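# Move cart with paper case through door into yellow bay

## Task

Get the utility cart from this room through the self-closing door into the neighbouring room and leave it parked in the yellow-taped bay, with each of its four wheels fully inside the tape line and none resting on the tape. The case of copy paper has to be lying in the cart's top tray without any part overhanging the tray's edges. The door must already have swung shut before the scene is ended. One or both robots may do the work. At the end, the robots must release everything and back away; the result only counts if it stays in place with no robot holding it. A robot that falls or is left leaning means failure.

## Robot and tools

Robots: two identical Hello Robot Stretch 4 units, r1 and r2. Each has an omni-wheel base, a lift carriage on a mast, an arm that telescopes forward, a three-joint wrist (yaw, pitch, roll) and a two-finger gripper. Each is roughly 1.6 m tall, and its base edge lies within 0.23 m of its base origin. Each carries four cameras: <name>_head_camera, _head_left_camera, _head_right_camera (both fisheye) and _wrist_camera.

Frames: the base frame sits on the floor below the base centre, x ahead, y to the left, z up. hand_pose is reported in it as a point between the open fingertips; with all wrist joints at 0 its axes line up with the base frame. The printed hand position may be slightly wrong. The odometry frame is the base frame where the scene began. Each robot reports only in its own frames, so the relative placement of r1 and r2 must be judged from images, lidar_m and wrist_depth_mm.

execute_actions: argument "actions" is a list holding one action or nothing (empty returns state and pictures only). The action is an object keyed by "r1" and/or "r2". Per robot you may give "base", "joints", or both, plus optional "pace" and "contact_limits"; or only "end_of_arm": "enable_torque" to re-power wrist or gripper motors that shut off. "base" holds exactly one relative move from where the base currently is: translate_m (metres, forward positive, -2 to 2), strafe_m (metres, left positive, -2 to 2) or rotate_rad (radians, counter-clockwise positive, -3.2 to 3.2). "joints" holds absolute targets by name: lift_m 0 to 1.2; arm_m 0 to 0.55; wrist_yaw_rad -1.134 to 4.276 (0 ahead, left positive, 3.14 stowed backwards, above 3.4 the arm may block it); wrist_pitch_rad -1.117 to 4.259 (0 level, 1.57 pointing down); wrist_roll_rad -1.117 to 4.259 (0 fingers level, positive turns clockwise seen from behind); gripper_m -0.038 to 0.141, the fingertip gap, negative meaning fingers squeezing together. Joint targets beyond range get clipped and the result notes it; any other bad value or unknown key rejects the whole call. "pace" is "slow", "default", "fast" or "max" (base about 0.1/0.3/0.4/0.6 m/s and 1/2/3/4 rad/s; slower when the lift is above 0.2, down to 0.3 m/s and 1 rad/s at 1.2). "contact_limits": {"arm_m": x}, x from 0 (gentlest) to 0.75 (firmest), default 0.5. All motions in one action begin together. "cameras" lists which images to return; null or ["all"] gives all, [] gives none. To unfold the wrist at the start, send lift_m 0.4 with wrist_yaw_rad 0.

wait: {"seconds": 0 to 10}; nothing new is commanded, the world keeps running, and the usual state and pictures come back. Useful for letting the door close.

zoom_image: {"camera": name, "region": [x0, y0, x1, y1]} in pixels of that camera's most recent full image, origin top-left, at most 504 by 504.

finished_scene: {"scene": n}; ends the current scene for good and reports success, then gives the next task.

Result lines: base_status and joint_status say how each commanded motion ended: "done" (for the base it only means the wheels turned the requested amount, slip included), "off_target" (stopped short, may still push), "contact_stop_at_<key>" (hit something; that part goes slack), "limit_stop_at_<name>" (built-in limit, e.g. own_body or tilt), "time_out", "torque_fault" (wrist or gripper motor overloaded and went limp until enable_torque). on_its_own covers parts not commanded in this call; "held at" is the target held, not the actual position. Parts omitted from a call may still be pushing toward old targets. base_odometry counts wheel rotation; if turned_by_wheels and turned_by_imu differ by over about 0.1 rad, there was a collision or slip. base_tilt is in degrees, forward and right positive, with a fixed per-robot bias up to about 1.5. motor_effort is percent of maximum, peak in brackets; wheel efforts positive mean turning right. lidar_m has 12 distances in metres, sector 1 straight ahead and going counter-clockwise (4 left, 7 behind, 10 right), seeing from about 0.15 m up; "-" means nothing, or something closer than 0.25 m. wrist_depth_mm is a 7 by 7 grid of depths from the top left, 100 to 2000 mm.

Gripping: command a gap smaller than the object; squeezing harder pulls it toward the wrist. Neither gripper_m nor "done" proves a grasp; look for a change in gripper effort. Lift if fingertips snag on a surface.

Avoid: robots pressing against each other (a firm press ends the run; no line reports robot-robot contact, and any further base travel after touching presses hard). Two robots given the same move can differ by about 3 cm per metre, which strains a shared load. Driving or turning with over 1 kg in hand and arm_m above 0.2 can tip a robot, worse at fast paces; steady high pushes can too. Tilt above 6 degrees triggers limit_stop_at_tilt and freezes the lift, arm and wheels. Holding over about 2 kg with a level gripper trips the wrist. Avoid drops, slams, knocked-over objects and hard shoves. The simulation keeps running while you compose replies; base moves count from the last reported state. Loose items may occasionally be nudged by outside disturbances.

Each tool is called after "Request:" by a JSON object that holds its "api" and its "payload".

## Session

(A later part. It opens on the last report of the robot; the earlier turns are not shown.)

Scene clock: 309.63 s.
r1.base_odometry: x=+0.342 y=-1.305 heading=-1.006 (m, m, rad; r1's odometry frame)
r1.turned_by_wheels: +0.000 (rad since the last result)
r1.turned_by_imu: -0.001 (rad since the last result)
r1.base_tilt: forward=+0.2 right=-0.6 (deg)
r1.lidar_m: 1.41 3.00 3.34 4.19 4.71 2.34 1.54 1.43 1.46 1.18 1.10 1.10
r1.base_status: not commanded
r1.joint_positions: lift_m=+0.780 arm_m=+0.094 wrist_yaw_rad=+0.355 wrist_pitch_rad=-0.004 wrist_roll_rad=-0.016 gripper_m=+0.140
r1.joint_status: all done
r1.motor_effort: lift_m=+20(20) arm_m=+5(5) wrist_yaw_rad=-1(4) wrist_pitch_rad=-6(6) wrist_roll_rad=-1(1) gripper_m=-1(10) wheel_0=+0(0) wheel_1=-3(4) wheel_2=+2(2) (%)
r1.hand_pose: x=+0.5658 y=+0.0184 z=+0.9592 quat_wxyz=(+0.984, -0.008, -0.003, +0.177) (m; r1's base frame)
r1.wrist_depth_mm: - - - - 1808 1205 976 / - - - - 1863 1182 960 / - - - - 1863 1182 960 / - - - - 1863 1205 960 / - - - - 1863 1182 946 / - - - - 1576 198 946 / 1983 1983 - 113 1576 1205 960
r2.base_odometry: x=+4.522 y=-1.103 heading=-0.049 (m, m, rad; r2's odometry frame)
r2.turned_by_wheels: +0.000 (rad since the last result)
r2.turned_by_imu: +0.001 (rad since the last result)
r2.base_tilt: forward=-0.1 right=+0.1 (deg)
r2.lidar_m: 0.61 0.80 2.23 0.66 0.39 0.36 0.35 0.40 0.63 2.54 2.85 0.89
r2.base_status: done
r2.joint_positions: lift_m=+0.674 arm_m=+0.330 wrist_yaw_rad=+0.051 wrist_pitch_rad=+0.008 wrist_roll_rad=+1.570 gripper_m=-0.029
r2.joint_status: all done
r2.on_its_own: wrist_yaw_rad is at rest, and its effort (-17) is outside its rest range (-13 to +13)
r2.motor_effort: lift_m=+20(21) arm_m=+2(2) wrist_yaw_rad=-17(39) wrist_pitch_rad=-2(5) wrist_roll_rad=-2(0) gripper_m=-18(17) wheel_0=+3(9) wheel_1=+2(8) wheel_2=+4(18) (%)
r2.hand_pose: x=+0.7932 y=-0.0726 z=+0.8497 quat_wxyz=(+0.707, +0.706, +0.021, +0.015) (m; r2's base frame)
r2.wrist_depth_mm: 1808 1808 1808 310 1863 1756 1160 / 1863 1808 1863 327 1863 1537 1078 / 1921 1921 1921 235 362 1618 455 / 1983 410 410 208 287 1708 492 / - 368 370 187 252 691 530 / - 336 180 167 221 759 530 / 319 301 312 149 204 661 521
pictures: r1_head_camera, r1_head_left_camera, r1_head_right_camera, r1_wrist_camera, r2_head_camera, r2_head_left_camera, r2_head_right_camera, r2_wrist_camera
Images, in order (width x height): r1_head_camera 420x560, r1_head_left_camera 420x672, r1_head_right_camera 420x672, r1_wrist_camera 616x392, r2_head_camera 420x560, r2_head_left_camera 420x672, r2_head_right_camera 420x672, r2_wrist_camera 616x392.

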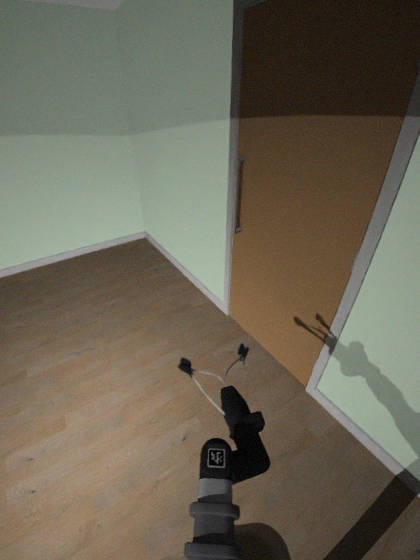

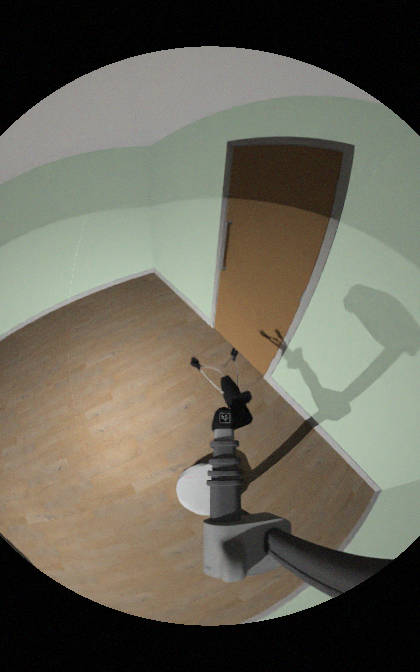

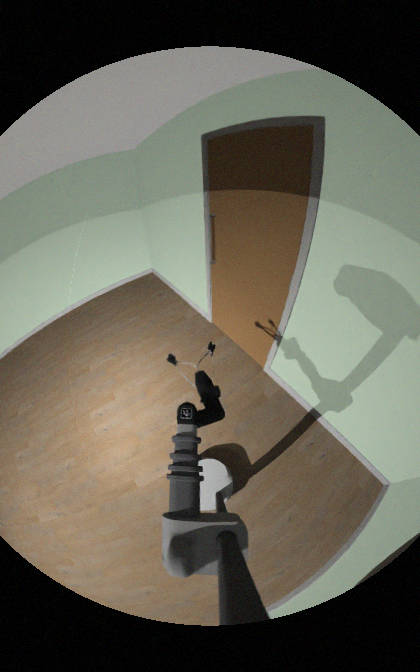

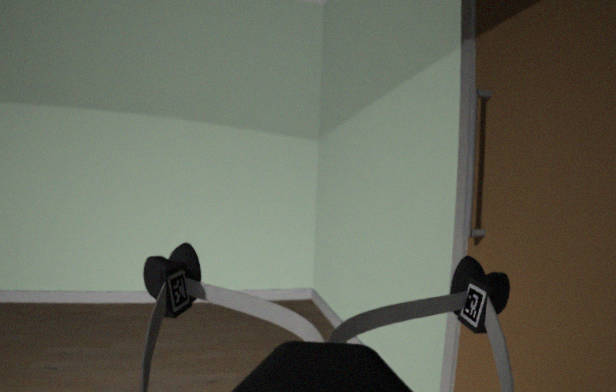

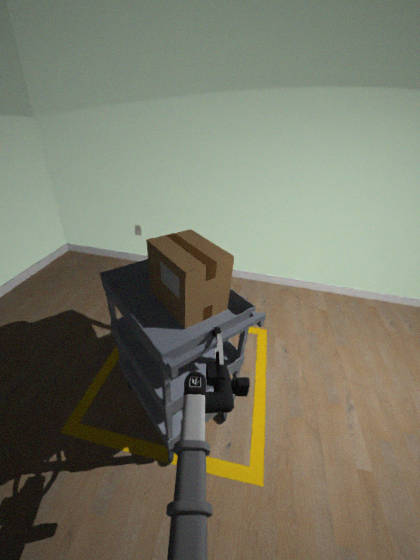

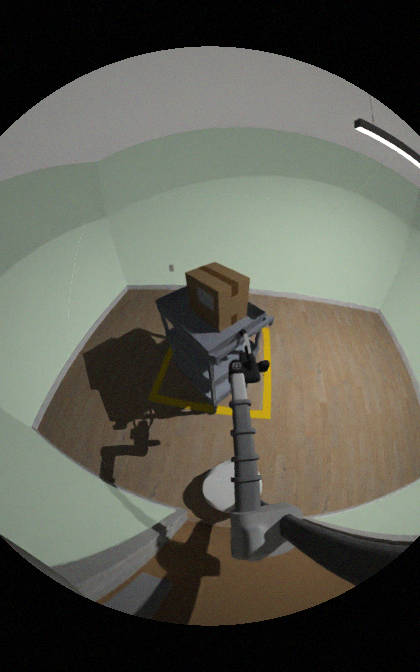

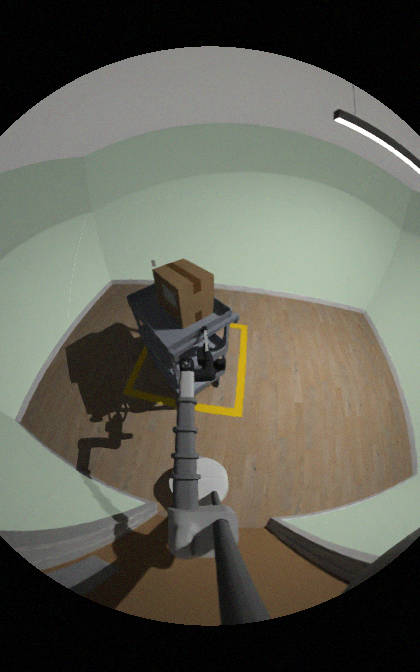

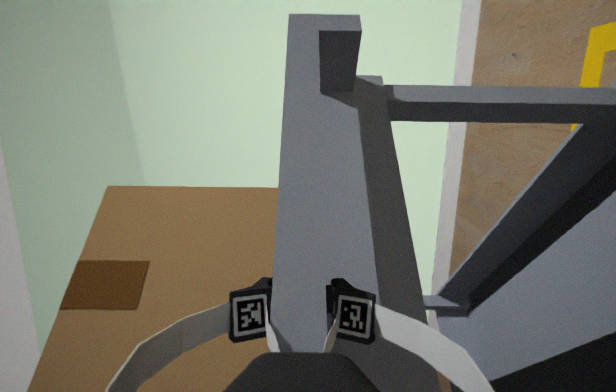

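Request:
{"api": "execute_actions", "payload": {"actions": [{"r2": {"base": {"translate_m": 0.18}, "joints": {"wrist_yaw_rad": 0.09}, "pace": "fast"}}], "cameras": ["r2_head_camera", "r2_head_left_camera", "r2_head_right_camera", "r2_wrist_camera"]}}

Scene clock: 314.43 s.
r1.base_odometry: x=+0.342 y=-1.305 heading=-1.006 (m, m, rad; r1's odometry frame)
r1.turned_by_wheels: +0.000 (rad since the last result)
r1.turned_by_imu: -0.002 (rad since the last result)
r1.base_tilt: forward=+0.3 right=-0.6 (deg)
r1.lidar_m: 1.39 2.98 3.33 4.17 4.70 2.31 1.56 1.42 1.46 1.19 1.08 1.10
r1.base_status: not commanded
r1.joint_positions: lift_m=+0.780 arm_m=+0.094 wrist_yaw_rad=+0.355 wrist_pitch_rad=-0.004 wrist_roll_rad=-0.016 gripper_m=+0.140
r1.joint_status: not commanded
r1.motor_effort: lift_m=+20(20) arm_m=+6(5) wrist_yaw_rad=-1(1) wrist_pitch_rad=-6(7) wrist_roll_rad=-1(0) gripper_m=-1(0) wheel_0=+0(0) wheel_1=-4(3) wheel_2=+2(2) (%)
r1.hand_pose: x=+0.5658 y=+0.0184 z=+0.9592 quat_wxyz=(+0.984, -0.008, -0.003, +0.177) (m; r1's base frame)
r1.wrist_depth_mm: - - - - 1863 1229 976 / - - - - 1863 1182 960 / - - - - 1863 1182 960 / - - - - 1863 1205 960 / - - - - 1808 1160 946 / - - - - 1537 197 946 / 1983 1983 - 113 1576 1160 931
r2.base_odometry: x=+4.702 y=-1.112 heading=-0.048 (m, m, rad; r2's odometry frame)
r2.turned_by_wheels: +0.001 (rad since the last result)
r2.turned_by_imu: +0.001 (rad since the last result)
r2.base_tilt: forward=-0.3 right=+0.1 (deg)
r2.lidar_m: 0.62 0.75 2.20 1.07 0.54 0.50 0.54 0.61 0.83 2.56 2.84 0.93
r2.base_status: done
r2.joint_positions: lift_m=+0.674 arm_m=+0.330 wrist_yaw_rad=+0.095 wrist_pitch_rad=+0.008 wrist_roll_rad=+1.570 gripper_m=-0.029
r2.joint_status: all done
r2.motor_effort: lift_m=+20(20) arm_m=+1(2) wrist_yaw_rad=-13(29) wrist_pitch_rad=-2(3) wrist_roll_rad=+0(2) gripper_m=-19(17) wheel_0=+2(5) wheel_1=+3(6) wheel_2=+2(15) (%)
r2.hand_pose: x=+0.7961 y=-0.0597 z=+0.8497 quat_wxyz=(+0.707, +0.706, +0.037, +0.031) (m; r2's base frame)
r2.wrist_depth_mm: 1618 1618 1618 309 1576 1618 1160 / 1661 1661 1661 329 1708 1499 1060 / 1708 1756 1756 236 362 1618 455 / 1808 404 410 208 287 1661 488 / 1921 366 368 188 252 691 525 / 1983 336 180 167 221 759 521 / 319 303 310 149 203 668 525
pictures: r2_head_camera, r2_head_left_camera, r2_head_right_camera, r2_wrist_camera
Images, in order (width x height): r2_head_camera 420x560, r2_head_left_camera 420x672, r2_head_right_camera 420x672, r2_wrist_camera 616x392.

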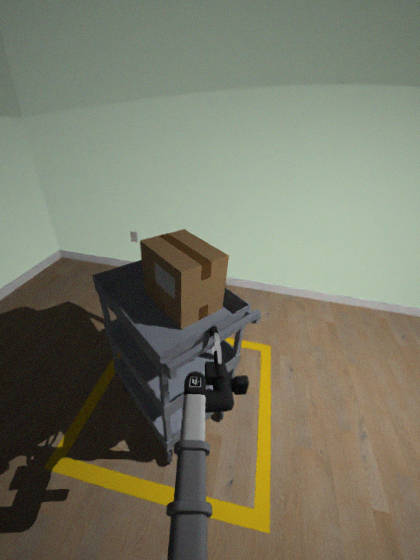

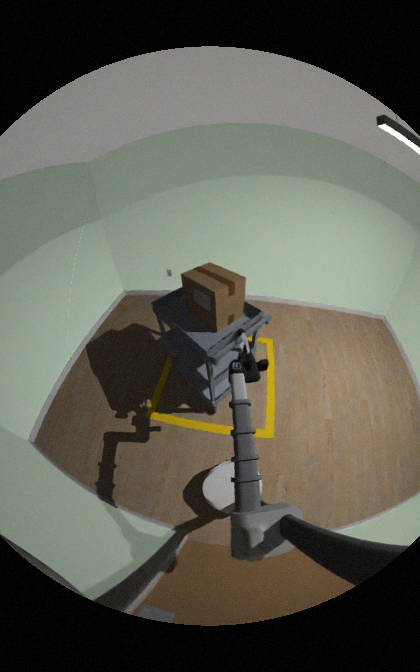

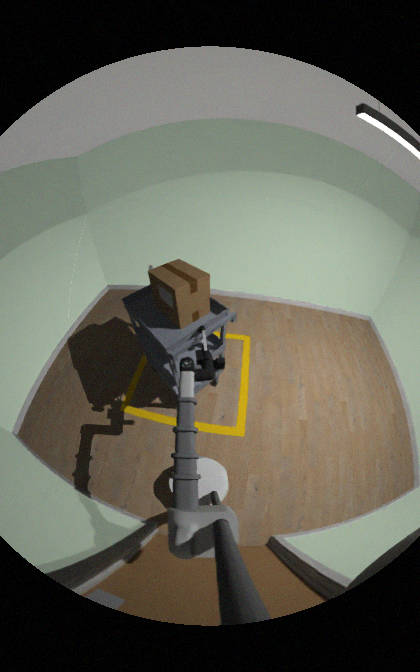

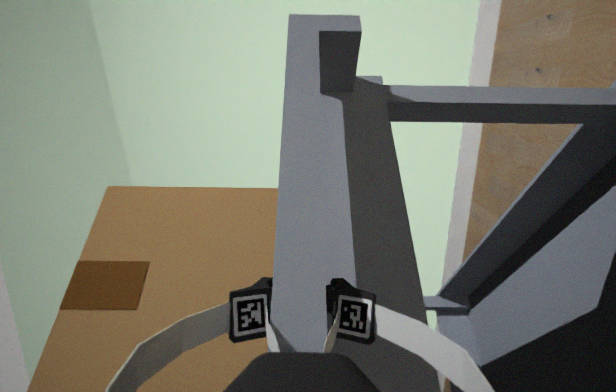

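Request:
{"api": "zoom_image", "payload": {"camera": "r2_head_camera", "region": [40, 320, 220, 500]}}

Request:
{"api": "zoom_image", "payload": {"camera": "r2_head_left_camera", "region": [130, 320, 250, 440]}}

Region (40, 320, 220, 500) of r2_head_camera's 420x560 image, scaled by 2.800, with more detail than that image has.

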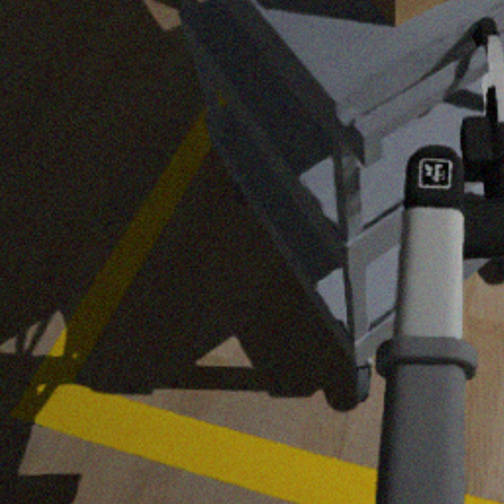

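Region (130, 320, 250, 440) of r2_head_left_camera's 420x672 image, scaled by 4.200, with more detail than that image has.

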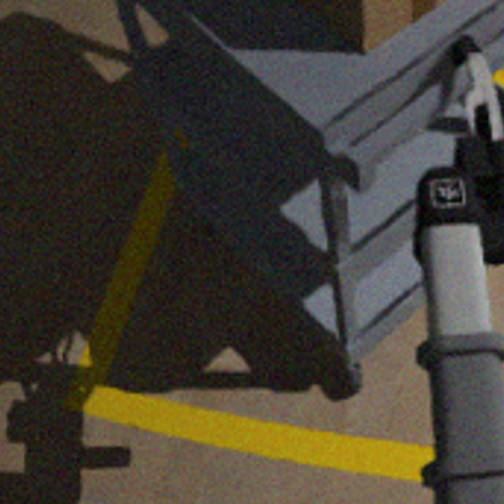

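Request:
{"api": "zoom_image", "payload": {"camera": "r2_head_camera", "region": [90, 335, 160, 405]}}

Region (90, 335, 160, 405) of r2_head_camera's 420x560 image, scaled by 7.200, with more detail than that image has.

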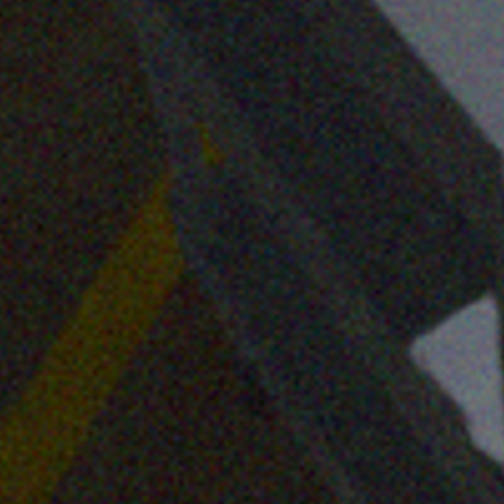

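Request:
{"api": "execute_actions", "payload": {"actions": [{"r2": {"joints": {"gripper_m": 0.085}, "pace": "fast"}}], "cameras": ["r2_wrist_camera"]}}

Request:
{"api": "execute_actions", "payload": {"actions": [{"r2": {"base": {"translate_m": -0.12}, "joints": {"arm_m": 0.0}, "pace": "max"}}]}}

Scene clock: 325.07 s.
r1.base_odometry: x=+0.342 y=-1.305 heading=-1.006 (m, m, rad; r1's odometry frame)
r1.turned_by_wheels: +0.000 (rad since the last result)
r1.turned_by_imu: -0.002 (rad since the last result)
r1.base_tilt: forward=+0.2 right=-0.7 (deg)
r1.lidar_m: 1.42 3.01 3.33 4.18 4.72 2.37 1.57 1.43 1.45 1.18 1.08 1.12
r1.base_status: not commanded
r1.joint_positions: lift_m=+0.780 arm_m=+0.094 wrist_yaw_rad=+0.355 wrist_pitch_rad=-0.004 wrist_roll_rad=-0.016 gripper_m=+0.140
r1.joint_status: not commanded
r1.motor_effort: lift_m=+20(20) arm_m=+6(5) wrist_yaw_rad=-1(1) wrist_pitch_rad=-6(6) wrist_roll_rad=-1(0) gripper_m=-1(0) wheel_0=+0(0) wheel_1=-3(3) wheel_2=+2(2) (%)
r1.hand_pose: x=+0.5658 y=+0.0184 z=+0.9592 quat_wxyz=(+0.984, -0.008, -0.003, +0.177) (m; r1's base frame)
r1.wrist_depth_mm: - - - - 1808 1229 960 / - - - - 1863 1205 946 / - - - - 1808 1182 946 / - - - - 1808 1182 960 / - - - - 1808 1160 960 / - - - - 1576 198 931 / 1983 1921 - 113 1618 1182 946
r2.base_odometry: x=+4.702 y=-1.112 heading=-0.048 (m, m, rad; r2's odometry frame)
r2.turned_by_wheels: +0.000 (rad since the last result)
r2.turned_by_imu: +0.001 (rad since the last result)
r2.base_tilt: forward=-0.4 right=-0.2 (deg)
r2.lidar_m: 0.62 0.78 2.22 1.04 0.54 0.50 0.53 0.61 0.82 2.57 2.84 0.93
r2.base_status: not commanded
r2.joint_positions: lift_m=+0.674 arm_m=+0.330 wrist_yaw_rad=+0.093 wrist_pitch_rad=+0.008 wrist_roll_rad=+1.570 gripper_m=+0.085
r2.joint_status: all done
r2.motor_effort: lift_m=+20(21) arm_m=+2(1) wrist_yaw_rad=-8(13) wrist_pitch_rad=-2(4) wrist_roll_rad=-1(1) gripper_m=+0(16) wheel_0=+3(2) wheel_1=+3(2) wheel_2=+0(2) (%)
r2.hand_pose: x=+0.7960 y=-0.0603 z=+0.8497 quat_wxyz=(+0.707, +0.706, +0.036, +0.030) (m; r2's base frame)
r2.wrist_depth_mm: 1618 1576 1661 1618 1618 1618 1138 / 1618 1708 1661 342 1618 1537 1078 / 1756 1756 1756 245 366 1618 462 / 1921 1756 415 216 294 1708 496 / 1921 375 377 193 258 683 521 / 1983 342 187 172 230 759 525 / 325 310 310 140 206 707 530
pictures: r2_wrist_camera
Images, in order (width x height): r2_wrist_camera 616x392.

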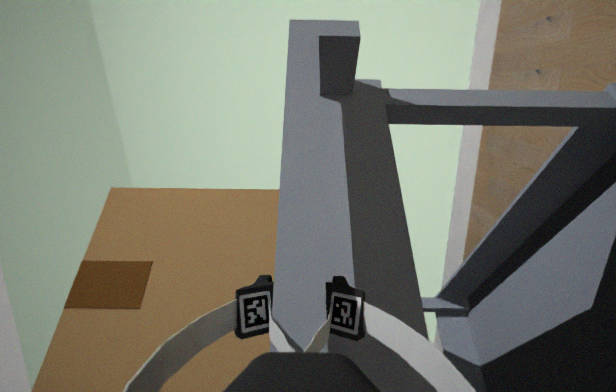

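Scene clock: 326.73 s.
r1.base_odometry: x=+0.342 y=-1.305 heading=-1.006 (m, m, rad; r1's odometry frame)
r1.turned_by_wheels: +0.000 (rad since the last result)
r1.turned_by_imu: -0.001 (rad since the last result)
r1.base_tilt: forward=+0.4 right=-0.6 (deg)
r1.lidar_m: 1.42 3.00 3.34 4.20 4.71 2.36 1.57 1.41 1.46 1.19 1.08 1.11
r1.base_status: not commanded
r1.joint_positions: lift_m=+0.780 arm_m=+0.094 wrist_yaw_rad=+0.355 wrist_pitch_rad=-0.004 wrist_roll_rad=-0.016 gripper_m=+0.140
r1.joint_status: not commanded
r1.motor_effort: lift_m=+20(20) arm_m=+5(5) wrist_yaw_rad=-1(1) wrist_pitch_rad=-7(7) wrist_roll_rad=-1(1) gripper_m=+0(1) wheel_0=+0(0) wheel_1=-4(3) wheel_2=+2(2) (%)
r1.hand_pose: x=+0.5658 y=+0.0184 z=+0.9592 quat_wxyz=(+0.984, -0.008, -0.003, +0.177) (m; r1's base frame)
r1.wrist_depth_mm: - - - - 1863 1229 960 / - - - - 1863 1205 960 / - - - - 1808 1182 960 / - - - - 1863 1182 960 / - - - - 1808 1160 946 / - - - - 1618 198 931 / 1983 1983 - 113 1618 1205 946
r2.base_odometry: x=+4.582 y=-1.106 heading=-0.048 (m, m, rad; r2's odometry frame)
r2.turned_by_wheels: +0.000 (rad since the last result)
r2.turned_by_imu: +0.000 (rad since the last result)
r2.base_tilt: forward=-0.1 right=-0.1 (deg)
r2.lidar_m: 0.73 0.95 2.22 0.79 0.43 0.42 0.41 0.48 0.66 2.55 2.86 2.49
r2.base_status: done
r2.joint_positions: lift_m=+0.674 arm_m=+0.001 wrist_yaw_rad=+0.090 wrist_pitch_rad=+0.010 wrist_roll_rad=+1.570 gripper_m=+0.085
r2.joint_status: all done
r2.motor_effort: lift_m=+21(21) arm_m=-6(12) wrist_yaw_rad=+2(13) wrist_pitch_rad=-8(7) wrist_roll_rad=-1(0) gripper_m=-2(2) wheel_0=+1(6) wheel_1=+0(6) wheel_2=-2(14) (%)
r2.hand_pose: x=+0.4671 y=-0.0612 z=+0.8492 quat_wxyz=(+0.707, +0.706, +0.035, +0.028) (m; r2's base frame)
r2.wrist_depth_mm: - - - - - 1756 1160 / - - - - - 1708 1138 / - - - - - 1397 1025 / - - 842 707 - 732 946 / - - 750 634 1281 668 946 / - - 195 569 196 603 878 / - - - 136 1078 603 891
pictures: r1_head_camera, r1_head_left_camera, r1_head_right_camera, r1_wrist_camera, r2_head_camera, r2_head_left_camera, r2_head_right_camera, r2_wrist_camera
Images, in order (width x height): r1_head_camera 420x560, r1_head_left_camera 420x672, r1_head_right_camera 420x672, r1_wrist_camera 616x392, r2_head_camera 420x560, r2_head_left_camera 420x672, r2_head_right_camera 420x672, r2_wrist_camera 616x392.

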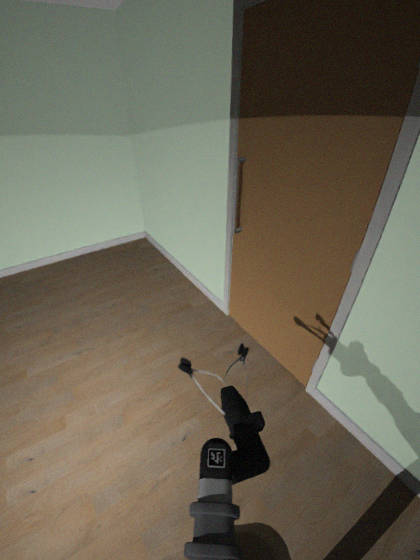

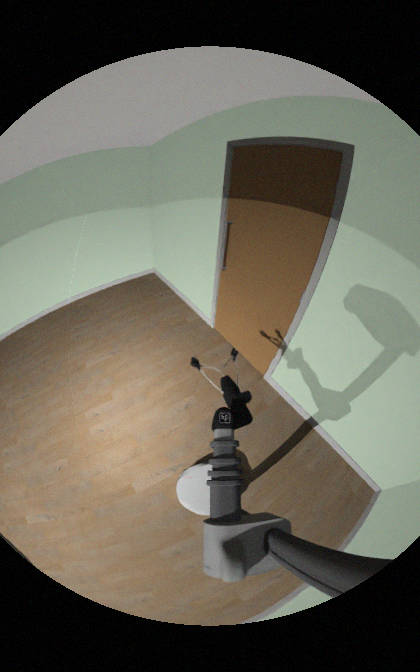

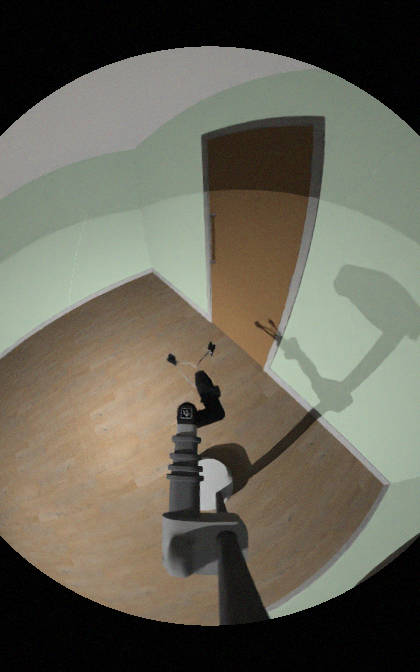

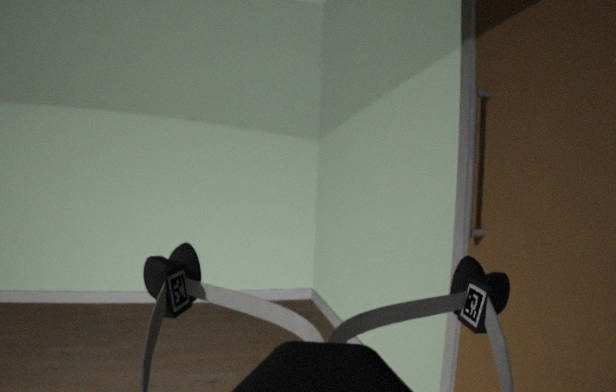

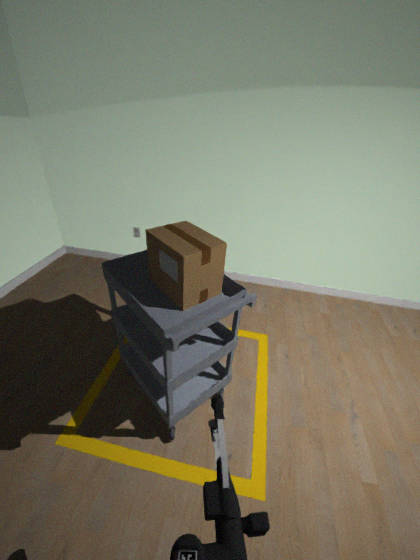

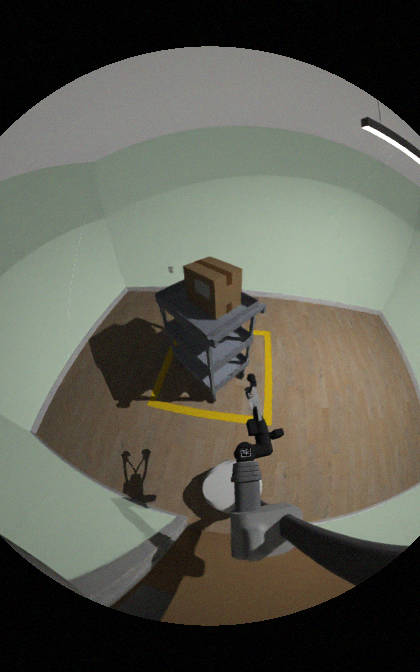

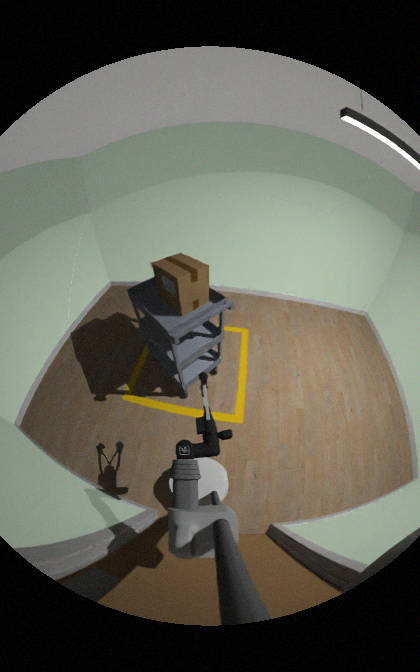

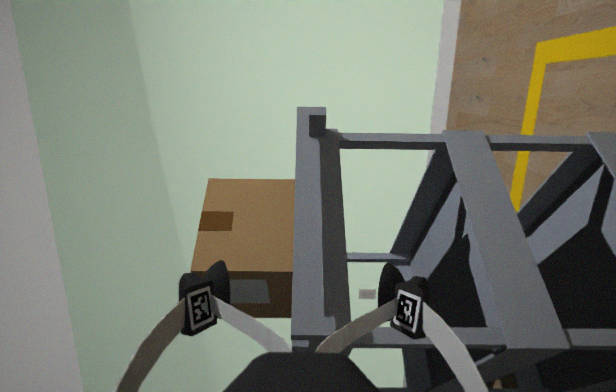

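Request:
{"api": "zoom_image", "payload": {"camera": "r2_head_camera", "region": [50, 210, 290, 500]}}

Request:
{"api": "zoom_image", "payload": {"camera": "r2_head_camera", "region": [90, 320, 190, 450]}}

Region (50, 210, 290, 500) of r2_head_camera's 420x560 image, scaled by 1.738, with more detail than that image has; it fills the left 417 columns of this view, and the rest is white.

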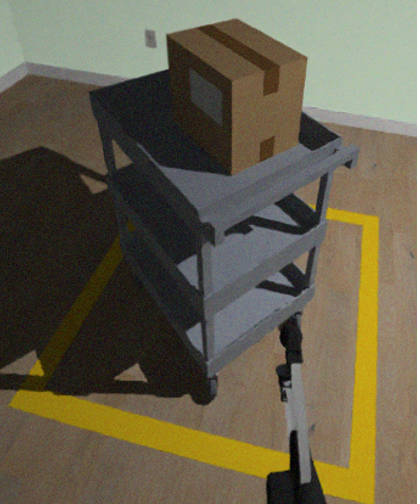

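Region (90, 320, 190, 450) of r2_head_camera's 420x560 image, scaled by 3.877, with more detail than that image has; it fills the left 388 columns of this view, and the rest is white.

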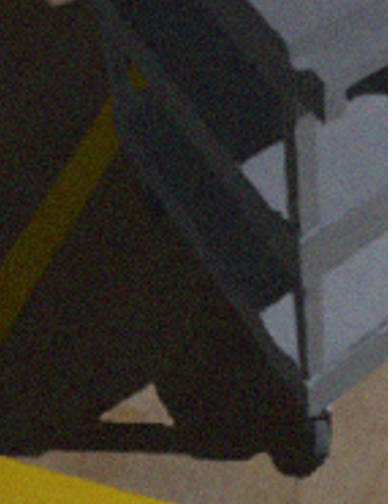

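Request:
{"api": "zoom_image", "payload": {"camera": "r1_head_camera", "region": [200, 200, 340, 400]}}

Region (200, 200, 340, 400) of r1_head_camera's 420x560 image, scaled by 2.520, with more detail than that image has; it fills the left 353 columns of this view, and the rest is white.

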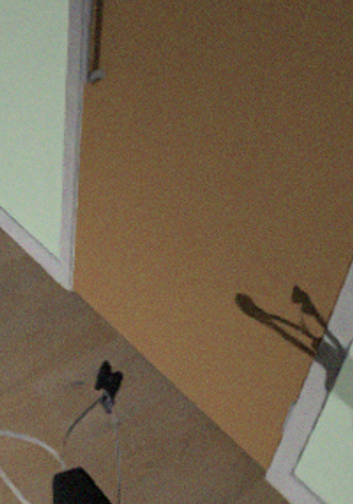

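Request:
{"api": "finished_scene", "payload": {"scene": 1}}

The scene is finished: the task was done.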